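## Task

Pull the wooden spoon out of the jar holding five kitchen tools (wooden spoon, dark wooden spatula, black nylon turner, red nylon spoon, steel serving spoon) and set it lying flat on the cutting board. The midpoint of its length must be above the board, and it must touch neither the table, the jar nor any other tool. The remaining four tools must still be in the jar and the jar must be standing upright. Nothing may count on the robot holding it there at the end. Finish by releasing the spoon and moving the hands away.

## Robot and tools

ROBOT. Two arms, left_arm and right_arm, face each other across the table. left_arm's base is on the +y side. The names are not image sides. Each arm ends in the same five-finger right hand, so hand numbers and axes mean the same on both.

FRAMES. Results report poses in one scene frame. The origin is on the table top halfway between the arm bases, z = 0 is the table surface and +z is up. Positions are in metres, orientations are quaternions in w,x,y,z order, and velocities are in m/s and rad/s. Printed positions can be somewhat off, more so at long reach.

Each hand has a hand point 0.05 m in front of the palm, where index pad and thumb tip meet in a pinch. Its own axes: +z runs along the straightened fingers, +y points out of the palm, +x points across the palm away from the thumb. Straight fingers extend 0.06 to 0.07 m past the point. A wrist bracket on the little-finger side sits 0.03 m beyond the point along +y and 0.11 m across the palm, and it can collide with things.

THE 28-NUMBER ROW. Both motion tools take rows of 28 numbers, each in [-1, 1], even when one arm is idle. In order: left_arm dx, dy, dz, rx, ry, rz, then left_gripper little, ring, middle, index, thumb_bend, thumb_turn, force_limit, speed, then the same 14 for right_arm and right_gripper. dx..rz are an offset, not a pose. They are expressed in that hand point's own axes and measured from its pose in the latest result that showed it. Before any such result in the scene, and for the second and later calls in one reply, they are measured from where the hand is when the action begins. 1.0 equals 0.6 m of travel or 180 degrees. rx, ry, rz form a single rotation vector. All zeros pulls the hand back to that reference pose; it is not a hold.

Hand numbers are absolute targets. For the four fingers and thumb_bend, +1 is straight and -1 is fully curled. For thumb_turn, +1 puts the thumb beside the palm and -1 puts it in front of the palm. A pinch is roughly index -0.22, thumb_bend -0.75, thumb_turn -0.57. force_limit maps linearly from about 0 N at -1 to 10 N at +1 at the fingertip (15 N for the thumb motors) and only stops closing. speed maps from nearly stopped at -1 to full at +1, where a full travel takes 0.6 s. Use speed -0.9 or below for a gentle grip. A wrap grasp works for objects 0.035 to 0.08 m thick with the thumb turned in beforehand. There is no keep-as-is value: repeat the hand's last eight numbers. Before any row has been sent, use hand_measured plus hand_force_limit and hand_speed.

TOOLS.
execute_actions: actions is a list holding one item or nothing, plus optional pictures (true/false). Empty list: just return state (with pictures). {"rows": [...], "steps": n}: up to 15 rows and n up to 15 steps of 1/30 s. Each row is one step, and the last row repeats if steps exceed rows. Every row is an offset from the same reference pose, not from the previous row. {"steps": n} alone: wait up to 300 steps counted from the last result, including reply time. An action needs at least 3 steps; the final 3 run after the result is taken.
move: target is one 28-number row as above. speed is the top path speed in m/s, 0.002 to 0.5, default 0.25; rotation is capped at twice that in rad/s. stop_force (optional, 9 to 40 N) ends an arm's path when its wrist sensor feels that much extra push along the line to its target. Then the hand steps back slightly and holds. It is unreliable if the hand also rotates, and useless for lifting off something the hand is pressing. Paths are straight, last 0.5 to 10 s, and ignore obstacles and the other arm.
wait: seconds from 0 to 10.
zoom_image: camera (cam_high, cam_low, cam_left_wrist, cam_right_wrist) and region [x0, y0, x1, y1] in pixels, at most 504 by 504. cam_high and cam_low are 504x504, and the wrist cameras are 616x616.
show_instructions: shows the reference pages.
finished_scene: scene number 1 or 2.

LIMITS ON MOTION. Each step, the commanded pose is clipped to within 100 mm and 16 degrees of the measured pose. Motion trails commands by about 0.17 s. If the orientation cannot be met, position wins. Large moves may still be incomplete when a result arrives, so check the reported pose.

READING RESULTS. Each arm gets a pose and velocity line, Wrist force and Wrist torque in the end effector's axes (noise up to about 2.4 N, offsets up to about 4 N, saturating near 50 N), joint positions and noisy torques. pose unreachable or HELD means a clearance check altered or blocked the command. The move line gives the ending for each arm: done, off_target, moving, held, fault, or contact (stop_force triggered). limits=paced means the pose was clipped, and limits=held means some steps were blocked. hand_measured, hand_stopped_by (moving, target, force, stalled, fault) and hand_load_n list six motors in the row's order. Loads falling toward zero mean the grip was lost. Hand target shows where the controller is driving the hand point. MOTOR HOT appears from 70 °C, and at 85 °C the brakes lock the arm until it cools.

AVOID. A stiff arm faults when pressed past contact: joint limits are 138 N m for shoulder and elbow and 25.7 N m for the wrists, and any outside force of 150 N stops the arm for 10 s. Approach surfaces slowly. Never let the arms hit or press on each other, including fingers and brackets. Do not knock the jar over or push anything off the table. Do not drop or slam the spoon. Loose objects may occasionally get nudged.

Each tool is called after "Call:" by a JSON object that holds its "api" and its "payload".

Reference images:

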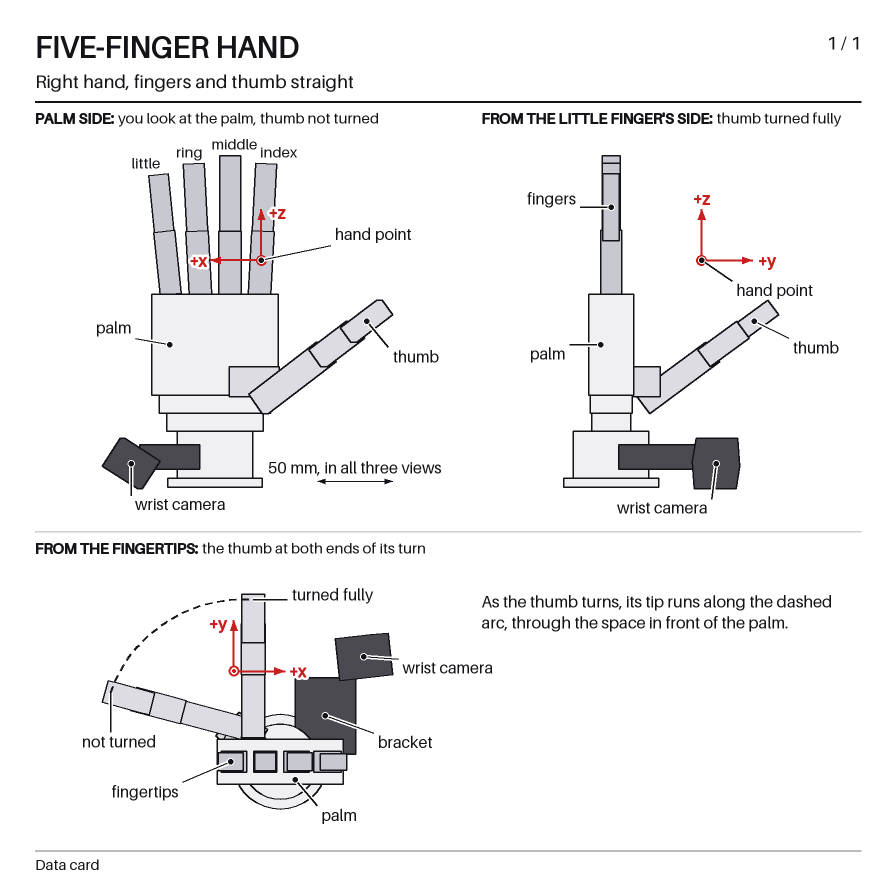

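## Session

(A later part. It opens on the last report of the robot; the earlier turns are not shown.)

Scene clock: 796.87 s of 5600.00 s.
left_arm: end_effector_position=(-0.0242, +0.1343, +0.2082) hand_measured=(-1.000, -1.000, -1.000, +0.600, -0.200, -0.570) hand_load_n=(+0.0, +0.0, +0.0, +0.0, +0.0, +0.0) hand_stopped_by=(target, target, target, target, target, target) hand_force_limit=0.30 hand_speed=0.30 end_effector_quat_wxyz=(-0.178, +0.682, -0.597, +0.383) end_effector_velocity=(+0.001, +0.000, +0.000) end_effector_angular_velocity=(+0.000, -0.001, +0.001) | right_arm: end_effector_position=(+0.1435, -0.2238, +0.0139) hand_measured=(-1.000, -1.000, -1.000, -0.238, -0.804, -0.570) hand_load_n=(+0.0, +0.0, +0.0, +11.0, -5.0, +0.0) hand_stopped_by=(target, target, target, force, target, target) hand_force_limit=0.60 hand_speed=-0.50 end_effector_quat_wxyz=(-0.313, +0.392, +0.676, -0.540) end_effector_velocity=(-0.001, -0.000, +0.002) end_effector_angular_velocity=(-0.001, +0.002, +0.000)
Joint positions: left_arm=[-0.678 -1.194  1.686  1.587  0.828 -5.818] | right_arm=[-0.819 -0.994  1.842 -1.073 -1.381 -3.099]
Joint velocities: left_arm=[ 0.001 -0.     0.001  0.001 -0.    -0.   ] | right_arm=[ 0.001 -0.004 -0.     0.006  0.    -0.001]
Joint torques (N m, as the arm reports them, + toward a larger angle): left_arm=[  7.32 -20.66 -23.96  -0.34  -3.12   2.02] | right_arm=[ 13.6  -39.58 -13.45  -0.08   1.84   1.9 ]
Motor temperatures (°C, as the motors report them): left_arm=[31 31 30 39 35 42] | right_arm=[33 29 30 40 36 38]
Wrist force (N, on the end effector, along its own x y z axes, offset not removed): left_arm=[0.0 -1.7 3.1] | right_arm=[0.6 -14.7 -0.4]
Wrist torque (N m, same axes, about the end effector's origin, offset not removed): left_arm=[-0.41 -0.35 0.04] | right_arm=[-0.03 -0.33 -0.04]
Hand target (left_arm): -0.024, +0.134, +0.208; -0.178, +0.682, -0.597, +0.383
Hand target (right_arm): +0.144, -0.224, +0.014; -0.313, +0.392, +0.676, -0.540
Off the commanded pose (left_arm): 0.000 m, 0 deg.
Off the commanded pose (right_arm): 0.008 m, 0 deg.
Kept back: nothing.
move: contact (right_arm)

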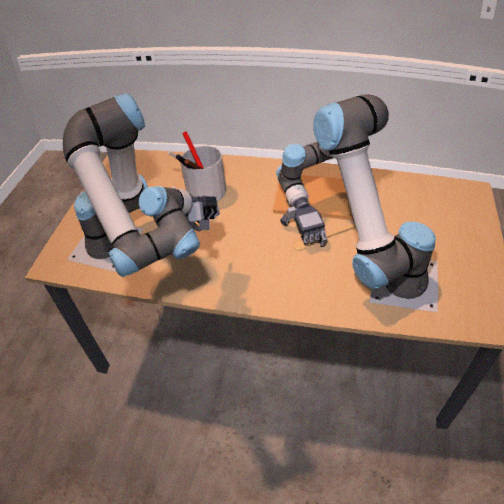

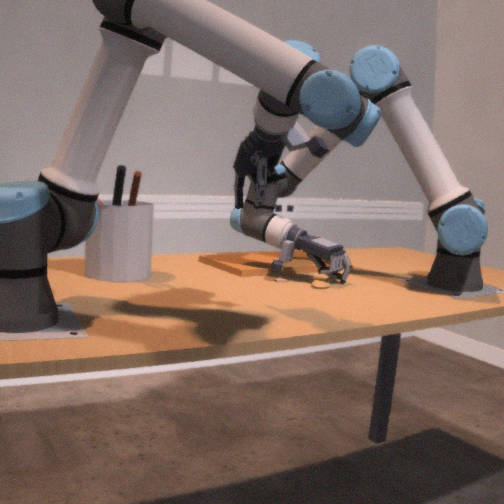

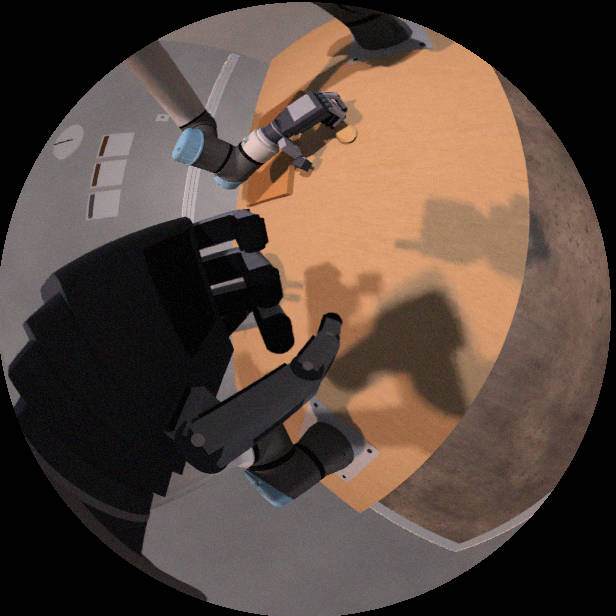

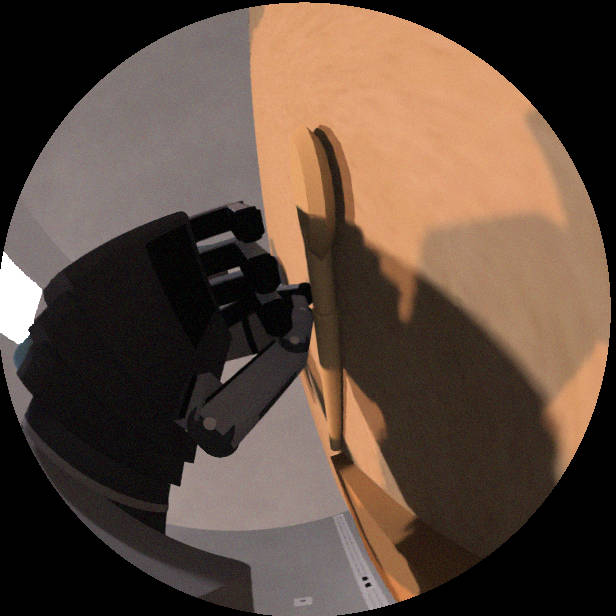

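Call:
{"api": "move", "payload": {"target": [0,0,0,0,0,0,-1,-1,-1,0.6,-0.2,-0.57,0.3,0.3, 0,-0.03,0.011,0,0,0,-1,-1,-1,-0.6,-0.8,-0.57,0.6,-0.5], "speed": 0.03}}

Call:
{"api": "move", "payload": {"target": [0,0,0,0,0,0,-1,-1,-1,0.6,-0.2,-0.57,0.3,0.3, 0,0.04,0.009,0,0,0,-1,-1,-1,-0.6,-0.8,-0.57,0.6,-0.5], "speed": 0.006, "stop_force": 9}}

Call:
{"api": "move", "payload": {"target": [0,0,0,0,0,0,-1,-1,-1,0.6,-0.2,-0.57,0.3,0.3, 0,-0.03,0.010,0,0,0,-1,-1,-1,-0.6,-0.8,-0.57,0.6,-0.5], "speed": 0.03}}

Call:
{"api": "move", "payload": {"target": [0,0,0,0,0,0,-1,-1,-1,0.6,-0.2,-0.57,0.3,0.3, 0,0.04,0.009,0,0,0,-1,-1,-1,-0.6,-0.8,-0.57,0.6,-0.5], "speed": 0.006, "stop_force": 9}}

Scene clock: 799.37 s of 5600.00 s.
left_arm: end_effector_position=(-0.0242, +0.1343, +0.2082) hand_measured=(-1.000, -1.000, -1.000, +0.600, -0.200, -0.570) hand_load_n=(+0.0, +0.0, +0.0, +0.0, +0.0, +0.0) hand_stopped_by=(target, target, target, target, target, target) hand_force_limit=0.30 hand_speed=0.30 end_effector_quat_wxyz=(-0.178, +0.682, -0.597, +0.383) end_effector_velocity=(-0.000, -0.000, +0.000) end_effector_angular_velocity=(-0.002, +0.000, -0.001) | right_arm: end_effector_position=(+0.1347, -0.2289, +0.0297) hand_measured=(-1.000, -1.000, -1.000, -0.238, -0.804, -0.570) hand_load_n=(+0.0, +0.0, +0.0, +10.5, -3.5, +0.0) hand_stopped_by=(target, target, target, force, target, target) hand_force_limit=0.60 hand_speed=-0.50 end_effector_quat_wxyz=(-0.313, +0.392, +0.676, -0.540) end_effector_velocity=(-0.001, -0.001, +0.003) end_effector_angular_velocity=(+0.000, -0.000, +0.001)
Joint positions: left_arm=[-0.678 -1.194  1.686  1.587  0.828 -5.818] | right_arm=[-0.816 -1.039  1.864 -1.051 -1.377 -3.098]
Joint velocities: left_arm=[-0.001 -0.001  0.    -0.001 -0.001 -0.001] | right_arm=[ 0.001 -0.007  0.003  0.004  0.    -0.   ]
Joint torques (N m, as the arm reports them, + toward a larger angle): left_arm=[  7.15 -20.74 -24.88  -0.35  -3.05   1.98] | right_arm=[ 13.34 -41.92  -4.38   3.12   2.21   2.53]
Motor temperatures (°C, as the motors report them): left_arm=[31 31 30 39 35 42] | right_arm=[33 29 30 40 36 38]
Wrist force (N, on the end effector, along its own x y z axes, offset not removed): left_arm=[0.2 -0.9 1.3] | right_arm=[2.0 4.4 2.1]
Wrist torque (N m, same axes, about the end effector's origin, offset not removed): left_arm=[-0.11 -0.28 0.09] | right_arm=[0.70 -0.54 0.21]
Hand target (left_arm): -0.024, +0.134, +0.208; -0.178, +0.682, -0.597, +0.383
Hand target (right_arm): +0.135, -0.229, +0.030; -0.313, +0.392, +0.676, -0.540
Off the commanded pose (left_arm): 0.000 m, 0 deg.
Off the commanded pose (right_arm): 0.000 m, 0 deg.
Kept back: nothing.
move: done

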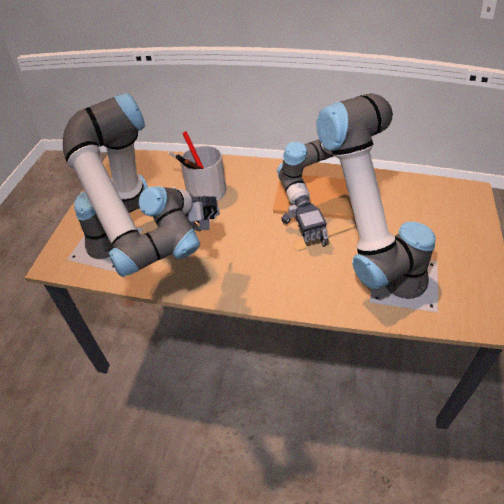

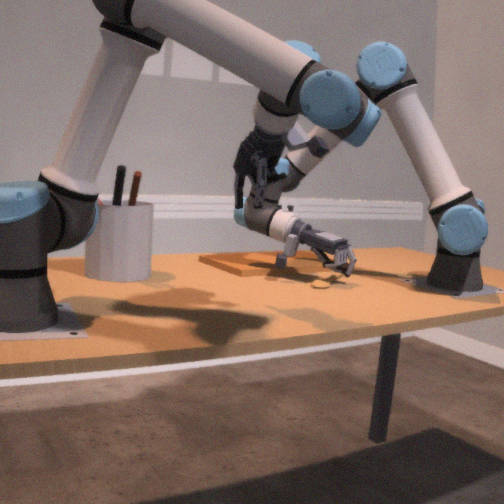

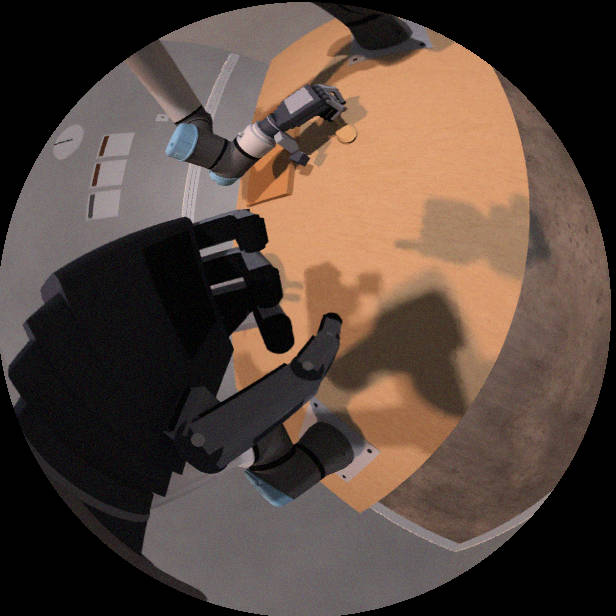

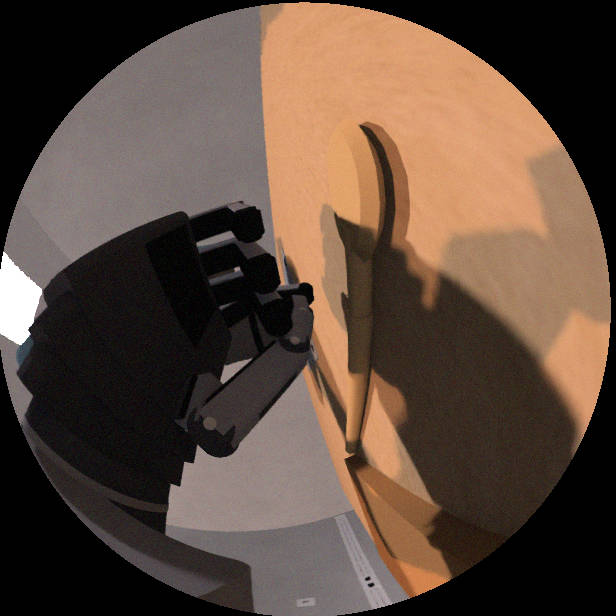

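Scene clock: 803.00 s of 5600.00 s.
left_arm: end_effector_position=(-0.0242, +0.1343, +0.2082) hand_measured=(-1.000, -1.000, -1.000, +0.600, -0.200, -0.570) hand_load_n=(+0.0, +0.0, +0.0, +0.0, +0.0, +0.0) hand_stopped_by=(target, target, target, target, target, target) hand_force_limit=0.30 hand_speed=0.30 end_effector_quat_wxyz=(-0.178, +0.682, -0.597, +0.383) end_effector_velocity=(-0.000, +0.000, -0.000) end_effector_angular_velocity=(-0.000, -0.000, -0.000) | right_arm: end_effector_position=(+0.1347, -0.2289, +0.0103) hand_measured=(-1.000, -1.000, -1.000, -0.238, -0.804, -0.570) hand_load_n=(+0.0, +0.0, +0.0, +10.0, -4.0, +0.0) hand_stopped_by=(target, target, target, force, target, target) hand_force_limit=0.60 hand_speed=-0.50 end_effector_quat_wxyz=(-0.313, +0.392, +0.676, -0.540) end_effector_velocity=(-0.000, -0.000, +0.002) end_effector_angular_velocity=(-0.001, -0.001, +0.001)
Joint positions: left_arm=[-0.678 -1.194  1.686  1.587  0.828 -5.818] | right_arm=[-0.816 -1.003  1.873 -1.095 -1.377 -3.098]
Joint velocities: left_arm=[-0.001 -0.     0.001  0.     0.    -0.001] | right_arm=[ 0.001 -0.004 -0.     0.004 -0.     0.001]
Joint torques (N m, as the arm reports them, + toward a larger angle): left_arm=[  7.4  -20.24 -24.82  -0.29  -3.15   2.01] | right_arm=[ 12.97 -36.29  -9.2   -0.78   1.16   1.55]
Motor temperatures (°C, as the motors report them): left_arm=[31 31 30 39 35 42] | right_arm=[33 29 30 40 36 38]
Wrist force (N, on the end effector, along its own x y z axes, offset not removed): left_arm=[-0.5 -1.2 0.9] | right_arm=[0.3 -20.7 -5.6]
Wrist torque (N m, same axes, about the end effector's origin, offset not removed): left_arm=[-0.19 -0.23 0.08] | right_arm=[0.23 -0.07 -0.06]
Hand target (left_arm): -0.024, +0.134, +0.208; -0.178, +0.682, -0.597, +0.383
Hand target (right_arm): +0.135, -0.229, +0.011; -0.313, +0.392, +0.676, -0.540
Off the commanded pose (left_arm): 0.000 m, 0 deg.
Off the commanded pose (right_arm): 0.005 m, 0 deg.
Kept back: nothing.
move: contact (right_arm)

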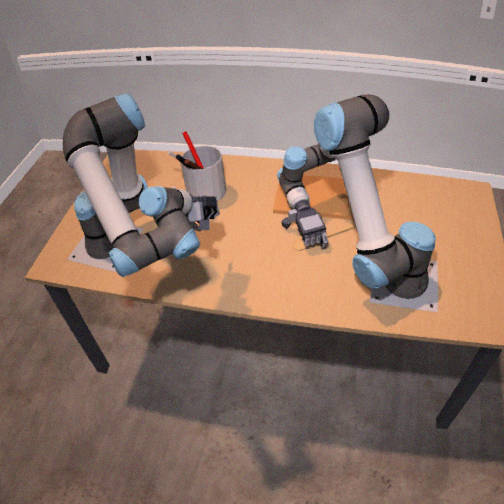

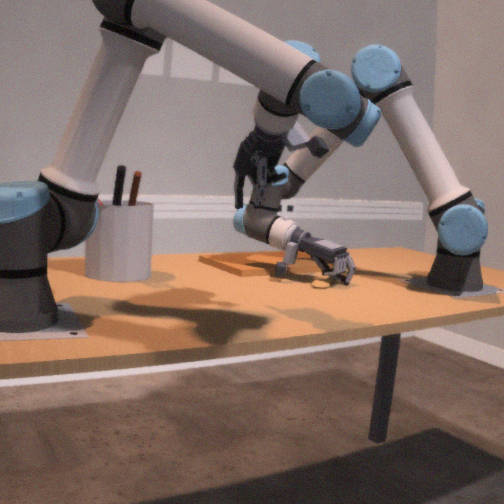

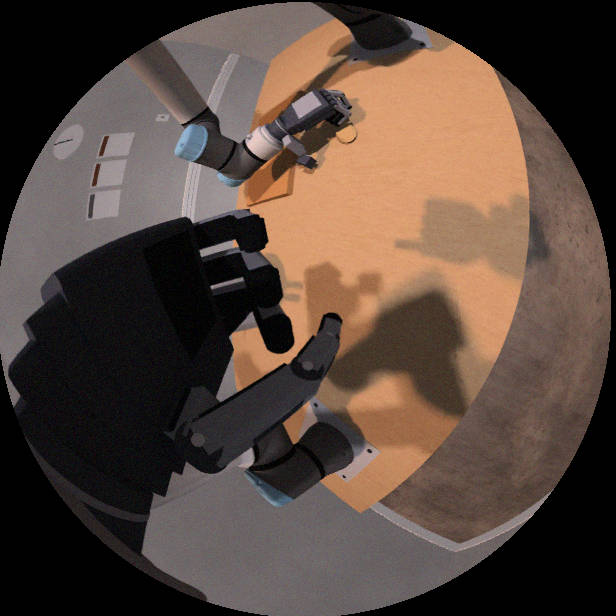

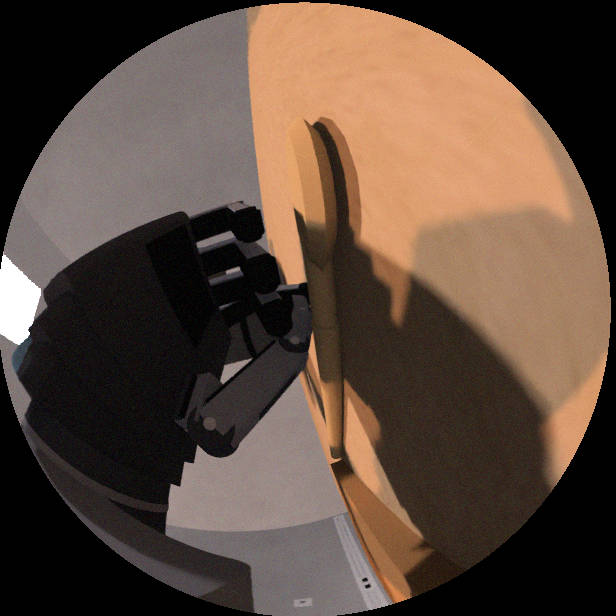

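Scene clock: 804.03 s of 5600.00 s.
left_arm: end_effector_position=(-0.0242, +0.1343, +0.2082) hand_measured=(-1.000, -1.000, -1.000, +0.600, -0.200, -0.570) hand_load_n=(+0.0, +0.0, +0.0, +0.0, +0.0, +0.0) hand_stopped_by=(target, target, target, target, target, target) hand_force_limit=0.30 hand_speed=0.30 end_effector_quat_wxyz=(-0.178, +0.682, -0.597, +0.383) end_effector_velocity=(+0.000, +0.000, +0.000) end_effector_angular_velocity=(+0.000, +0.000, -0.001) | right_arm: end_effector_position=(+0.1263, -0.2337, +0.0263) hand_measured=(-1.000, -1.000, -1.000, -0.238, -0.804, -0.570) hand_load_n=(+0.0, +0.0, +0.0, +10.5, -3.5, +0.0) hand_stopped_by=(target, target, target, force, target, target) hand_force_limit=0.60 hand_speed=-0.50 end_effector_quat_wxyz=(-0.313, +0.392, +0.676, -0.540) end_effector_velocity=(-0.001, -0.001, +0.002) end_effector_angular_velocity=(-0.001, -0.001, +0.001)
Joint positions: left_arm=[-0.678 -1.194  1.686  1.587  0.828 -5.818] | right_arm=[-0.812 -1.047  1.893 -1.071 -1.373 -3.097]
Joint velocities: left_arm=[ 0.    -0.001  0.    -0.    -0.     0.001] | right_arm=[ 0.001 -0.006  0.002  0.003 -0.     0.002]
Joint torques (N m, as the arm reports them, + toward a larger angle): left_arm=[  7.37 -20.66 -24.7   -0.28  -3.17   1.93] | right_arm=[ 12.84 -42.21  -5.36   3.6    1.98   2.39]
Motor temperatures (°C, as the motors report them): left_arm=[31 31 30 39 35 42] | right_arm=[33 29 30 40 36 38]
Wrist force (N, on the end effector, along its own x y z axes, offset not removed): left_arm=[0.7 -1.1 0.7] | right_arm=[1.9 1.8 3.3]
Wrist torque (N m, same axes, about the end effector's origin, offset not removed): left_arm=[-0.21 -0.33 0.11] | right_arm=[0.25 -0.53 0.11]
Hand target (left_arm): -0.024, +0.134, +0.208; -0.178, +0.682, -0.597, +0.383
Hand target (right_arm): +0.126, -0.234, +0.027; -0.313, +0.392, +0.676, -0.540
Off the commanded pose (left_arm): 0.000 m, 0 deg.
Off the commanded pose (right_arm): 0.000 m, 0 deg.
Kept back: nothing.
move: done

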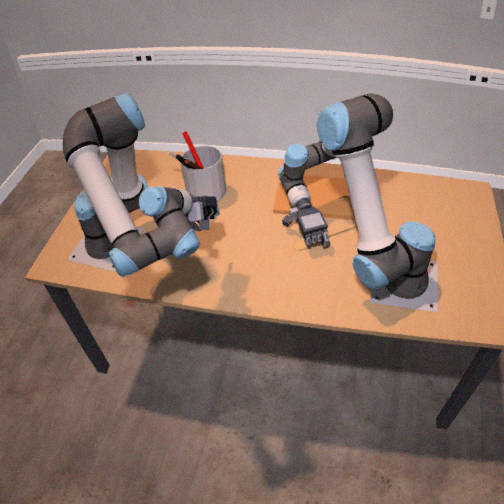

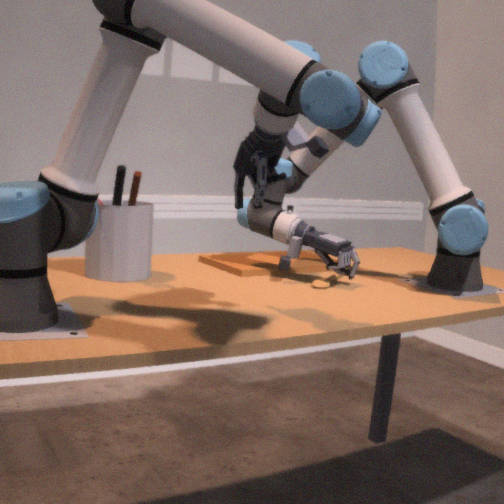

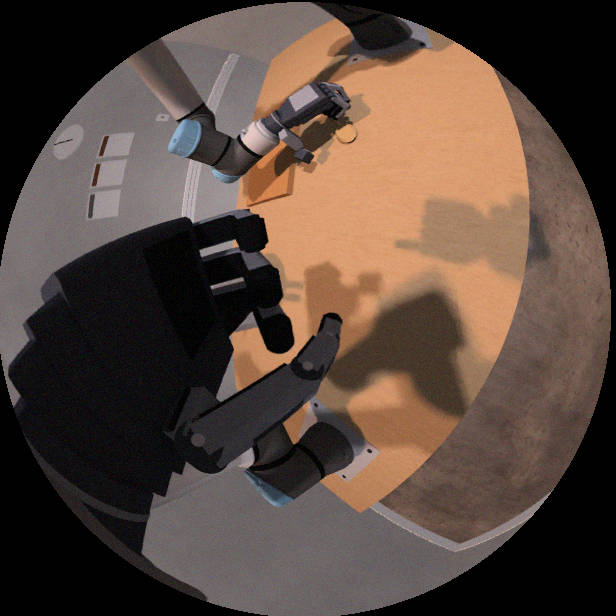

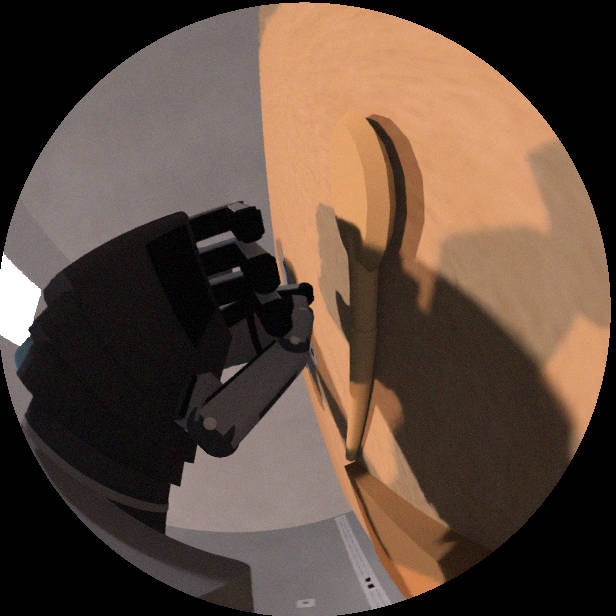

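Scene clock: 807.13 s of 5600.00 s.
left_arm: end_effector_position=(-0.0242, +0.1343, +0.2082) hand_measured=(-1.000, -1.000, -1.000, +0.600, -0.200, -0.570) hand_load_n=(+0.0, +0.0, +0.0, +0.0, +0.0, +0.0) hand_stopped_by=(target, target, target, target, target, target) hand_force_limit=0.30 hand_speed=0.30 end_effector_quat_wxyz=(-0.178, +0.682, -0.597, +0.383) end_effector_velocity=(-0.000, -0.000, -0.000) end_effector_angular_velocity=(-0.000, -0.001, +0.000) | right_arm: end_effector_position=(+0.1263, -0.2337, +0.0101) hand_measured=(-1.000, -1.000, -1.000, -0.238, -0.804, -0.570) hand_load_n=(+0.0, +0.0, +0.0, +9.5, -4.0, +0.0) hand_stopped_by=(target, target, target, force, target, target) hand_force_limit=0.60 hand_speed=-0.50 end_effector_quat_wxyz=(-0.313, +0.392, +0.676, -0.540) end_effector_velocity=(-0.000, -0.000, +0.002) end_effector_angular_velocity=(-0.000, +0.000, +0.000)
Joint positions: left_arm=[-0.678 -1.194  1.686  1.587  0.828 -5.818] | right_arm=[-0.812 -1.017  1.9   -1.109 -1.373 -3.097]
Joint velocities: left_arm=[ 0.     0.001 -0.    -0.    -0.001 -0.   ] | right_arm=[ 0.    -0.004  0.     0.004  0.     0.   ]
Joint torques (N m, as the arm reports them, + toward a larger angle): left_arm=[  7.14 -20.63 -24.55  -0.36  -3.2    1.91] | right_arm=[ 14.56 -35.02  -9.18  -1.75   1.68   1.4 ]
Motor temperatures (°C, as the motors report them): left_arm=[31 31 30 39 35 42] | right_arm=[33 29 30 40 36 38]
Wrist force (N, on the end effector, along its own x y z axes, offset not removed): left_arm=[-0.8 -1.5 0.2] | right_arm=[1.2 -23.7 -6.9]
Wrist torque (N m, same axes, about the end effector's origin, offset not removed): left_arm=[-0.13 -0.14 0.01] | right_arm=[0.53 -0.24 0.10]
Hand target (left_arm): -0.024, +0.134, +0.208; -0.178, +0.682, -0.597, +0.383
Hand target (right_arm): +0.126, -0.234, +0.011; -0.313, +0.392, +0.676, -0.540
Off the commanded pose (left_arm): 0.000 m, 0 deg.
Off the commanded pose (right_arm): 0.008 m, 0 deg.
Kept back: nothing.
move: contact (right_arm)

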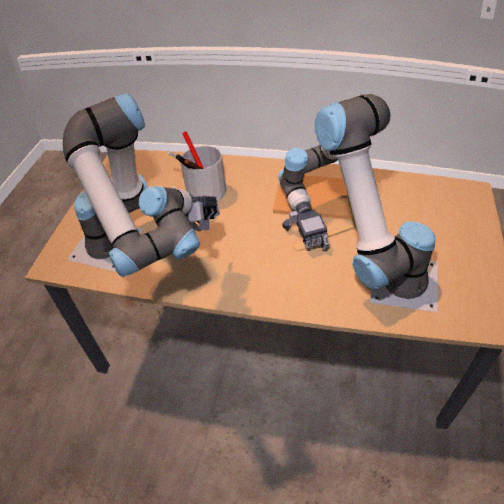

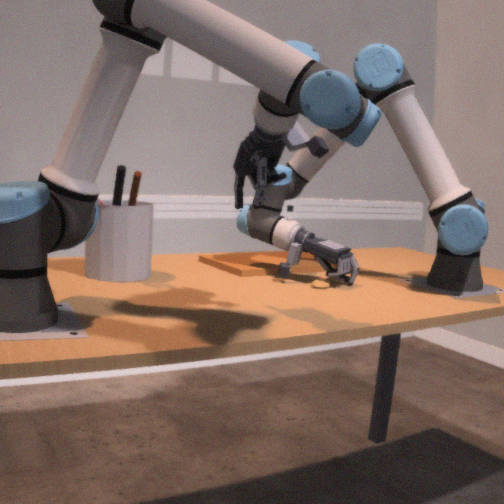

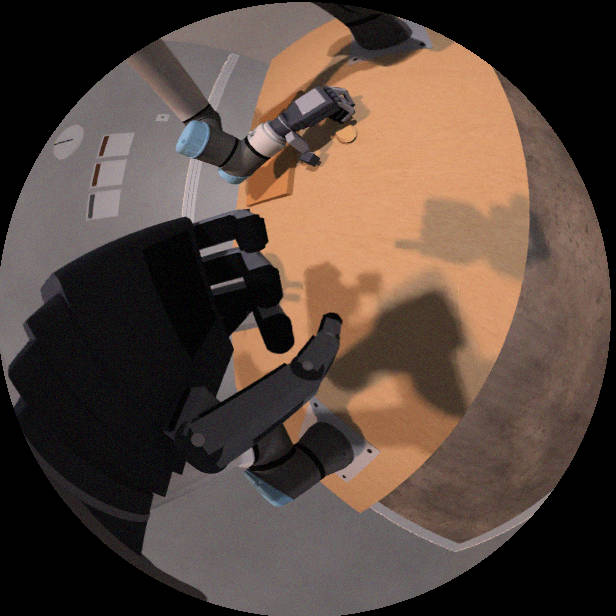

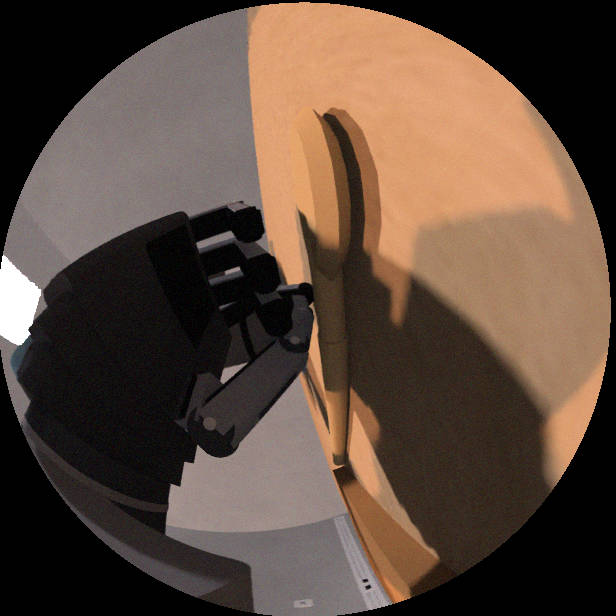

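Call:
{"api": "move", "payload": {"target": [0,0,0,0,0,0,-1,-1,-1,0.6,-0.2,-0.57,0.3,0.3, 0,-0.06,-0.03,-0.1,0,-0.08,-1,-1,-1,0.4,-0.75,-0.57,0.6,0.3], "speed": 0.04}}

Call:
{"api": "zoom_image", "payload": {"camera": "cam_high", "region": [260,170,400,270]}}

Call:
{"api": "zoom_image", "payload": {"camera": "cam_low", "region": [260,210,380,300]}}

Scene clock: 812.83 s of 5600.00 s.
left_arm: end_effector_position=(-0.0242, +0.1343, +0.2082) hand_measured=(-1.000, -1.000, -1.000, +0.600, -0.200, -0.570) hand_load_n=(+0.0, +0.0, +0.0, +0.0, +0.0, +0.0) hand_stopped_by=(target, target, target, target, target, target) hand_force_limit=0.30 hand_speed=0.30 end_effector_quat_wxyz=(-0.178, +0.682, -0.597, +0.383) end_effector_velocity=(-0.000, -0.000, -0.000) end_effector_angular_velocity=(+0.000, -0.001, +0.001) | right_arm: end_effector_position=(+0.1347, -0.2289, +0.0489) hand_measured=(-1.000, -1.000, -1.000, +0.400, -0.750, -0.570) hand_load_n=(+0.0, +0.0, +0.0, +0.0, +0.0, +0.0) hand_stopped_by=(target, target, target, target, target, target) hand_force_limit=0.60 hand_speed=0.30 end_effector_quat_wxyz=(-0.314, +0.349, +0.794, -0.386) end_effector_velocity=(+0.000, +0.000, +0.002) end_effector_angular_velocity=(+0.018, -0.007, +0.002)
Joint positions: left_arm=[-0.678 -1.194  1.686  1.587  0.828 -5.818] | right_arm=[-0.85  -1.332  2.048 -1.256 -1.39  -3.304]
Joint velocities: left_arm=[-0.     0.002 -0.001  0.     0.    -0.001] | right_arm=[-0.003 -0.015  0.007 -0.007  0.001 -0.011]
Joint torques (N m, as the arm reports them, + toward a larger angle): left_arm=[  6.99 -20.61 -24.78  -0.24  -3.18   1.95] | right_arm=[-12.35 -33.01  -6.28  -2.29  -1.51  -2.55]
Motor temperatures (°C, as the motors report them): left_arm=[31 31 30 39 35 42] | right_arm=[33 29 30 40 36 38]
Wrist force (N, on the end effector, along its own x y z axes, offset not removed): left_arm=[0.9 -0.1 0.4] | right_arm=[3.2 2.1 3.6]
Wrist torque (N m, same axes, about the end effector's origin, offset not removed): left_arm=[-0.02 -0.42 0.21] | right_arm=[0.36 -0.77 0.23]
Hand target (left_arm): -0.024, +0.134, +0.208; -0.178, +0.682, -0.597, +0.383
Hand target (right_arm): +0.135, -0.229, +0.049; -0.314, +0.348, +0.795, -0.385
Off the commanded pose (left_arm): 0.000 m, 0 deg.
Off the commanded pose (right_arm): 0.000 m, 0 deg.
Kept back: nothing.
move: done

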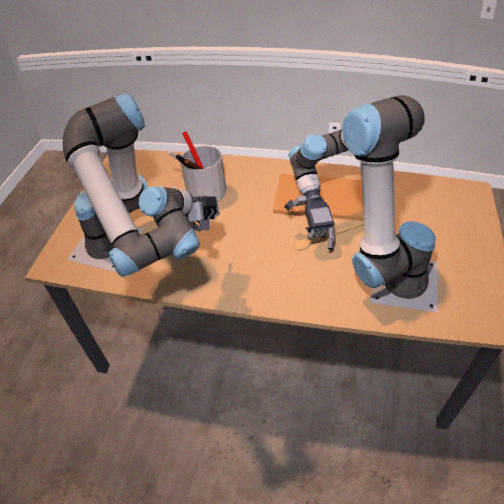

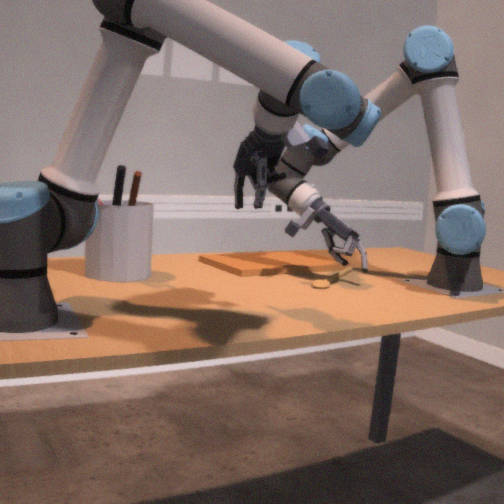

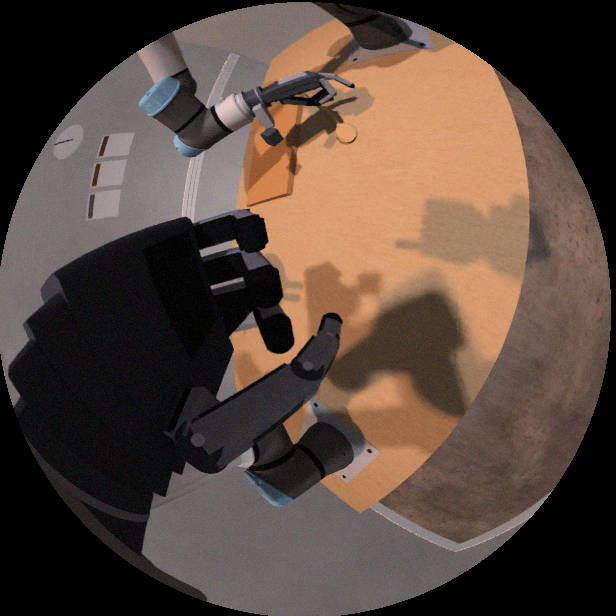

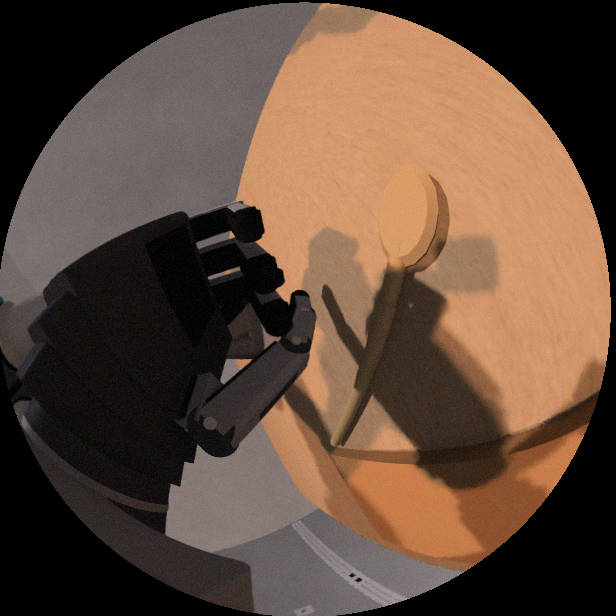

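Region (260, 170, 400, 270) of cam_high's 504x504 image, scaled by 3.600, with more detail than that image has; it fills the top 360 rows of this view, and the rest is white.

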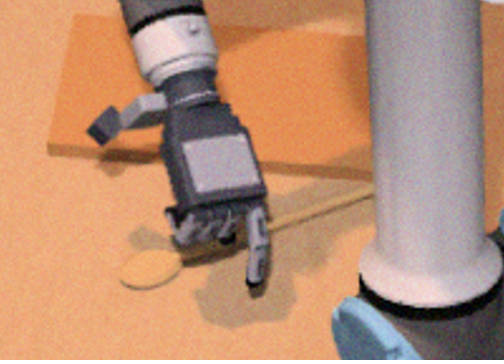

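Region (260, 210, 380, 300) of cam_low's 504x504 image, scaled by 4.200, with more detail than that image has; it fills the top 378 rows of this view, and the rest is white.

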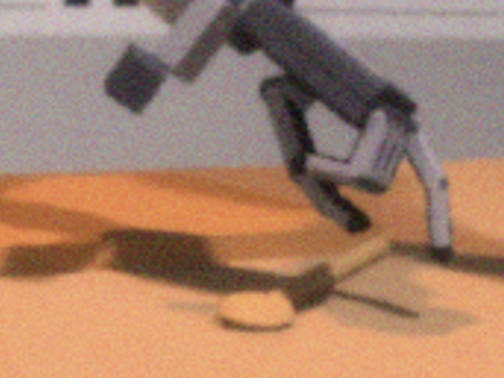

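Call:
{"api": "move", "payload": {"target": [0,0,0,0,0,0,-1,-1,-1,0.6,-0.2,-0.57,0.3,0.3, -0.019,0.069,0.042,0,0,0,-1,-1,-1,0.4,-0.75,-0.57,0.6,0.3], "speed": 0.006, "stop_force": 9}}

Call:
{"api": "zoom_image", "payload": {"camera": "cam_high", "region": [260,170,400,270]}}

Call:
{"api": "zoom_image", "payload": {"camera": "cam_low", "region": [260,210,380,300]}}

Scene clock: 819.43 s of 5600.00 s.
left_arm: end_effector_position=(-0.0242, +0.1343, +0.2082) hand_measured=(-1.000, -1.000, -1.000, +0.600, -0.200, -0.570) hand_load_n=(+0.0, +0.0, +0.0, +0.0, +0.0, +0.0) hand_stopped_by=(target, target, target, target, target, target) hand_force_limit=0.30 hand_speed=0.30 end_effector_quat_wxyz=(-0.178, +0.682, -0.597, +0.383) end_effector_velocity=(+0.001, -0.000, +0.000) end_effector_angular_velocity=(-0.000, -0.001, +0.001) | right_arm: end_effector_position=(+0.1346, -0.2290, +0.0132) hand_measured=(-1.000, -1.000, -1.000, +0.400, -0.750, -0.570) hand_load_n=(+0.0, +0.0, +0.0, +1.0, +0.0, +0.0) hand_stopped_by=(target, target, target, target, target, target) hand_force_limit=0.60 hand_speed=0.30 end_effector_quat_wxyz=(-0.314, +0.349, +0.795, -0.386) end_effector_velocity=(-0.001, -0.001, +0.002) end_effector_angular_velocity=(-0.002, +0.002, -0.001)
Joint positions: left_arm=[-0.678 -1.194  1.686  1.587  0.828 -5.818] | right_arm=[-0.85  -1.267  2.082 -1.356 -1.39  -3.304]
Joint velocities: left_arm=[ 0.001 -0.001 -0.     0.001 -0.001 -0.   ] | right_arm=[-0.001 -0.005 -0.     0.008 -0.001  0.   ]
Joint torques (N m, as the arm reports them, + toward a larger angle): left_arm=[  7.5  -20.07 -24.63  -0.26  -3.21   1.82] | right_arm=[ 14.7  -28.69 -20.39   0.8    1.94   1.89]
Motor temperatures (°C, as the motors report them): left_arm=[31 31 30 39 35 42] | right_arm=[33 29 30 40 36 38]
Wrist force (N, on the end effector, along its own x y z axes, offset not removed): left_arm=[-0.7 -0.4 0.3] | right_arm=[4.7 -9.0 -8.5]
Wrist torque (N m, same axes, about the end effector's origin, offset not removed): left_arm=[-0.05 -0.18 0.02] | right_arm=[1.05 -0.42 0.17]
Hand target (left_arm): -0.024, +0.134, +0.208; -0.178, +0.682, -0.597, +0.383
Hand target (right_arm): +0.135, -0.229, +0.014; -0.314, +0.349, +0.795, -0.386
Off the commanded pose (left_arm): 0.000 m, 0 deg.
Off the commanded pose (right_arm): 0.014 m, 0 deg.
Kept back: nothing.
move: contact (right_arm)

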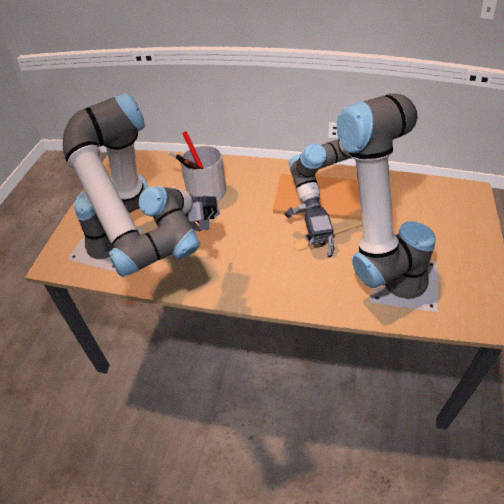

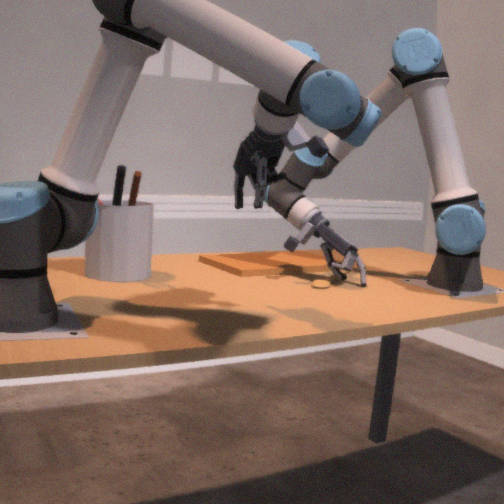

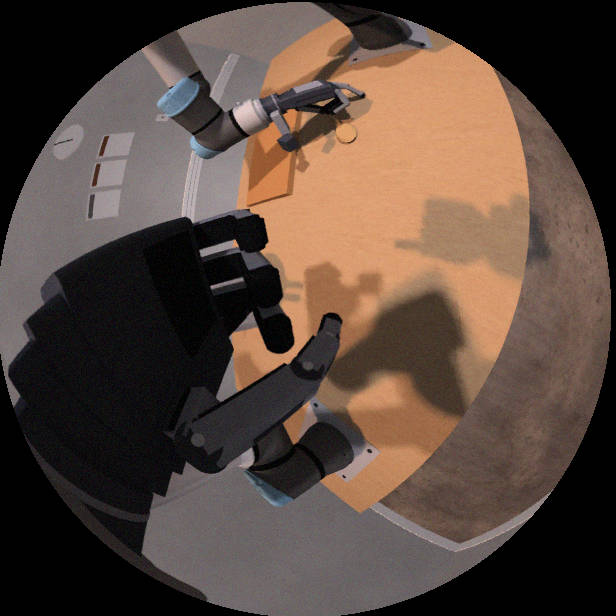

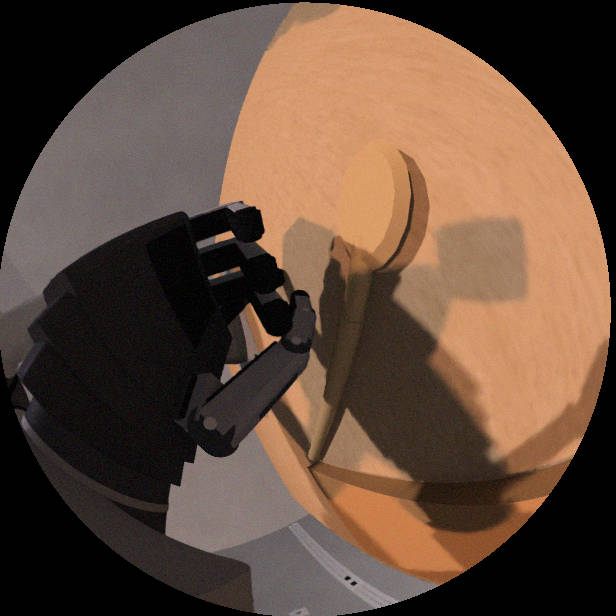

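Region (260, 170, 400, 270) of cam_high's 504x504 image, scaled by 3.600, with more detail than that image has; it fills the top 360 rows of this view, and the rest is white.

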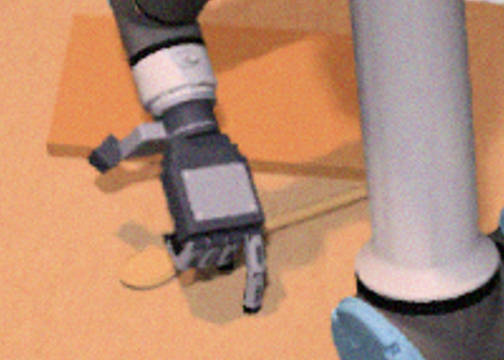

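Region (260, 210, 380, 300) of cam_low's 504x504 image, scaled by 4.200, with more detail than that image has; it fills the top 378 rows of this view, and the rest is white.

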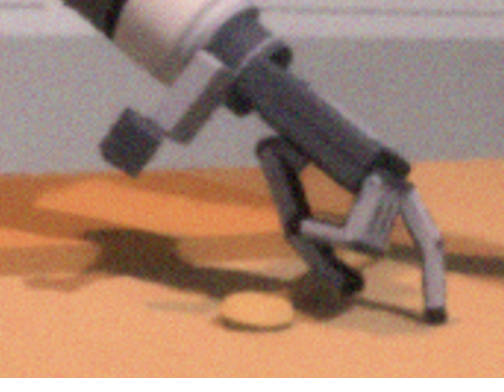

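Call:
{"api": "move", "payload": {"target": [0,0,0,0,0,0,-1,-1,-1,0.6,-0.2,-0.57,0.3,0.3, 0.002,-0.006,-0.004,0,0,0,-1,-1,-1,-0.6,-0.75,-0.57,0.6,-0.5], "speed": 0.01}}

Call:
{"api": "zoom_image", "payload": {"camera": "cam_high", "region": [260,170,400,270]}}

Call:
{"api": "zoom_image", "payload": {"camera": "cam_low", "region": [260,210,380,300]}}

Scene clock: 820.37 s of 5600.00 s.
left_arm: end_effector_position=(-0.0242, +0.1343, +0.2082) hand_measured=(-1.000, -1.000, -1.000, +0.600, -0.200, -0.570) hand_load_n=(+0.0, +0.0, +0.0, +0.0, +0.0, +0.0) hand_stopped_by=(target, target, target, target, target, target) hand_force_limit=0.30 hand_speed=0.30 end_effector_quat_wxyz=(-0.178, +0.682, -0.597, +0.383) end_effector_velocity=(-0.000, -0.000, -0.000) end_effector_angular_velocity=(+0.000, -0.001, -0.001) | right_arm: end_effector_position=(+0.1347, -0.2288, +0.0173) hand_measured=(-1.000, -1.000, -1.000, +0.350, -0.750, -0.570) hand_load_n=(+0.0, +0.0, +0.0, +0.0, +0.0, +0.0) hand_stopped_by=(target, target, target, force, target, target) hand_force_limit=0.60 hand_speed=-0.50 end_effector_quat_wxyz=(-0.314, +0.349, +0.795, -0.386) end_effector_velocity=(-0.000, +0.000, +0.003) end_effector_angular_velocity=(+0.002, +0.000, -0.001)
Joint positions: left_arm=[-0.678 -1.194  1.686  1.587  0.828 -5.818] | right_arm=[-0.85  -1.274  2.078 -1.344 -1.39  -3.304]
Joint velocities: left_arm=[-0.     0.001 -0.    -0.    -0.001  0.   ] | right_arm=[-0.    -0.005 -0.002  0.007  0.001 -0.001]
Joint torques (N m, as the arm reports them, + toward a larger angle): left_arm=[  7.38 -19.89 -24.8   -0.27  -3.16   1.83] | right_arm=[ 15.36 -31.74 -22.21   2.46   2.11   2.58]
Motor temperatures (°C, as the motors report them): left_arm=[31 31 30 39 35 42] | right_arm=[33 29 30 40 36 38]
Wrist force (N, on the end effector, along its own x y z axes, offset not removed): left_arm=[-0.3 -0.7 -0.3] | right_arm=[2.6 1.5 1.6]
Wrist torque (N m, same axes, about the end effector's origin, offset not removed): left_arm=[-0.01 -0.20 0.00] | right_arm=[0.31 -0.73 0.13]
Hand target (left_arm): -0.024, +0.134, +0.208; -0.178, +0.682, -0.597, +0.383
Hand target (right_arm): +0.135, -0.229, +0.018; -0.314, +0.349, +0.795, -0.386
Off the commanded pose (left_arm): 0.000 m, 0 deg.
Off the commanded pose (right_arm): 0.000 m, 0 deg.
Kept back: nothing.
move: done

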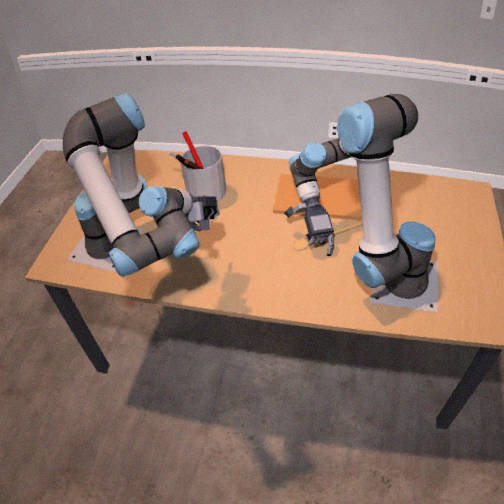

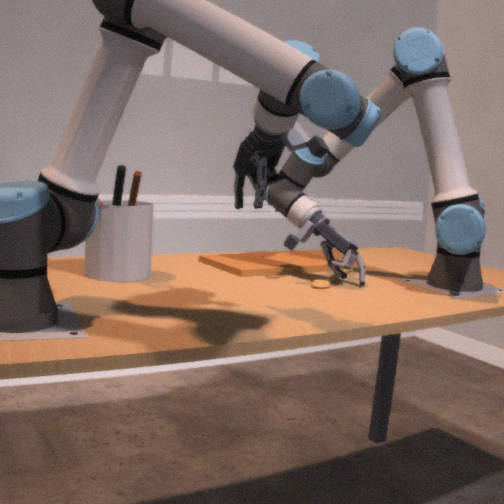

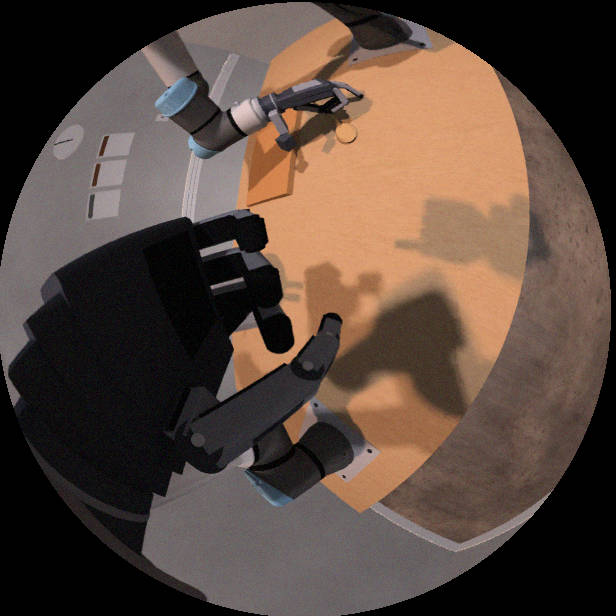

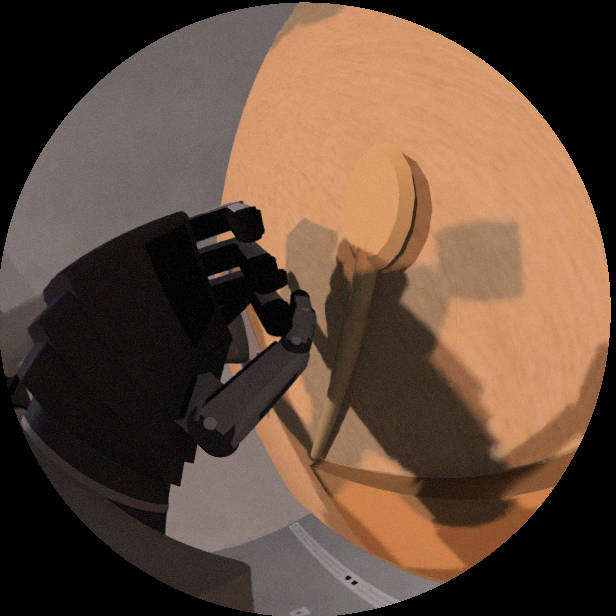

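Region (260, 170, 400, 270) of cam_high's 504x504 image, scaled by 3.600, with more detail than that image has; it fills the top 360 rows of this view, and the rest is white.

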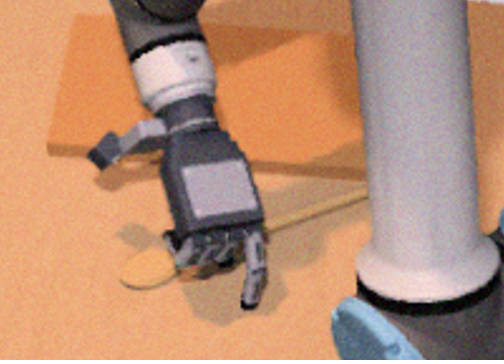

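Region (260, 210, 380, 300) of cam_low's 504x504 image, scaled by 4.200, with more detail than that image has; it fills the top 378 rows of this view, and the rest is white.

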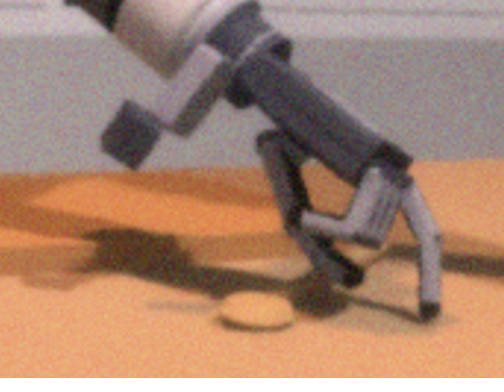

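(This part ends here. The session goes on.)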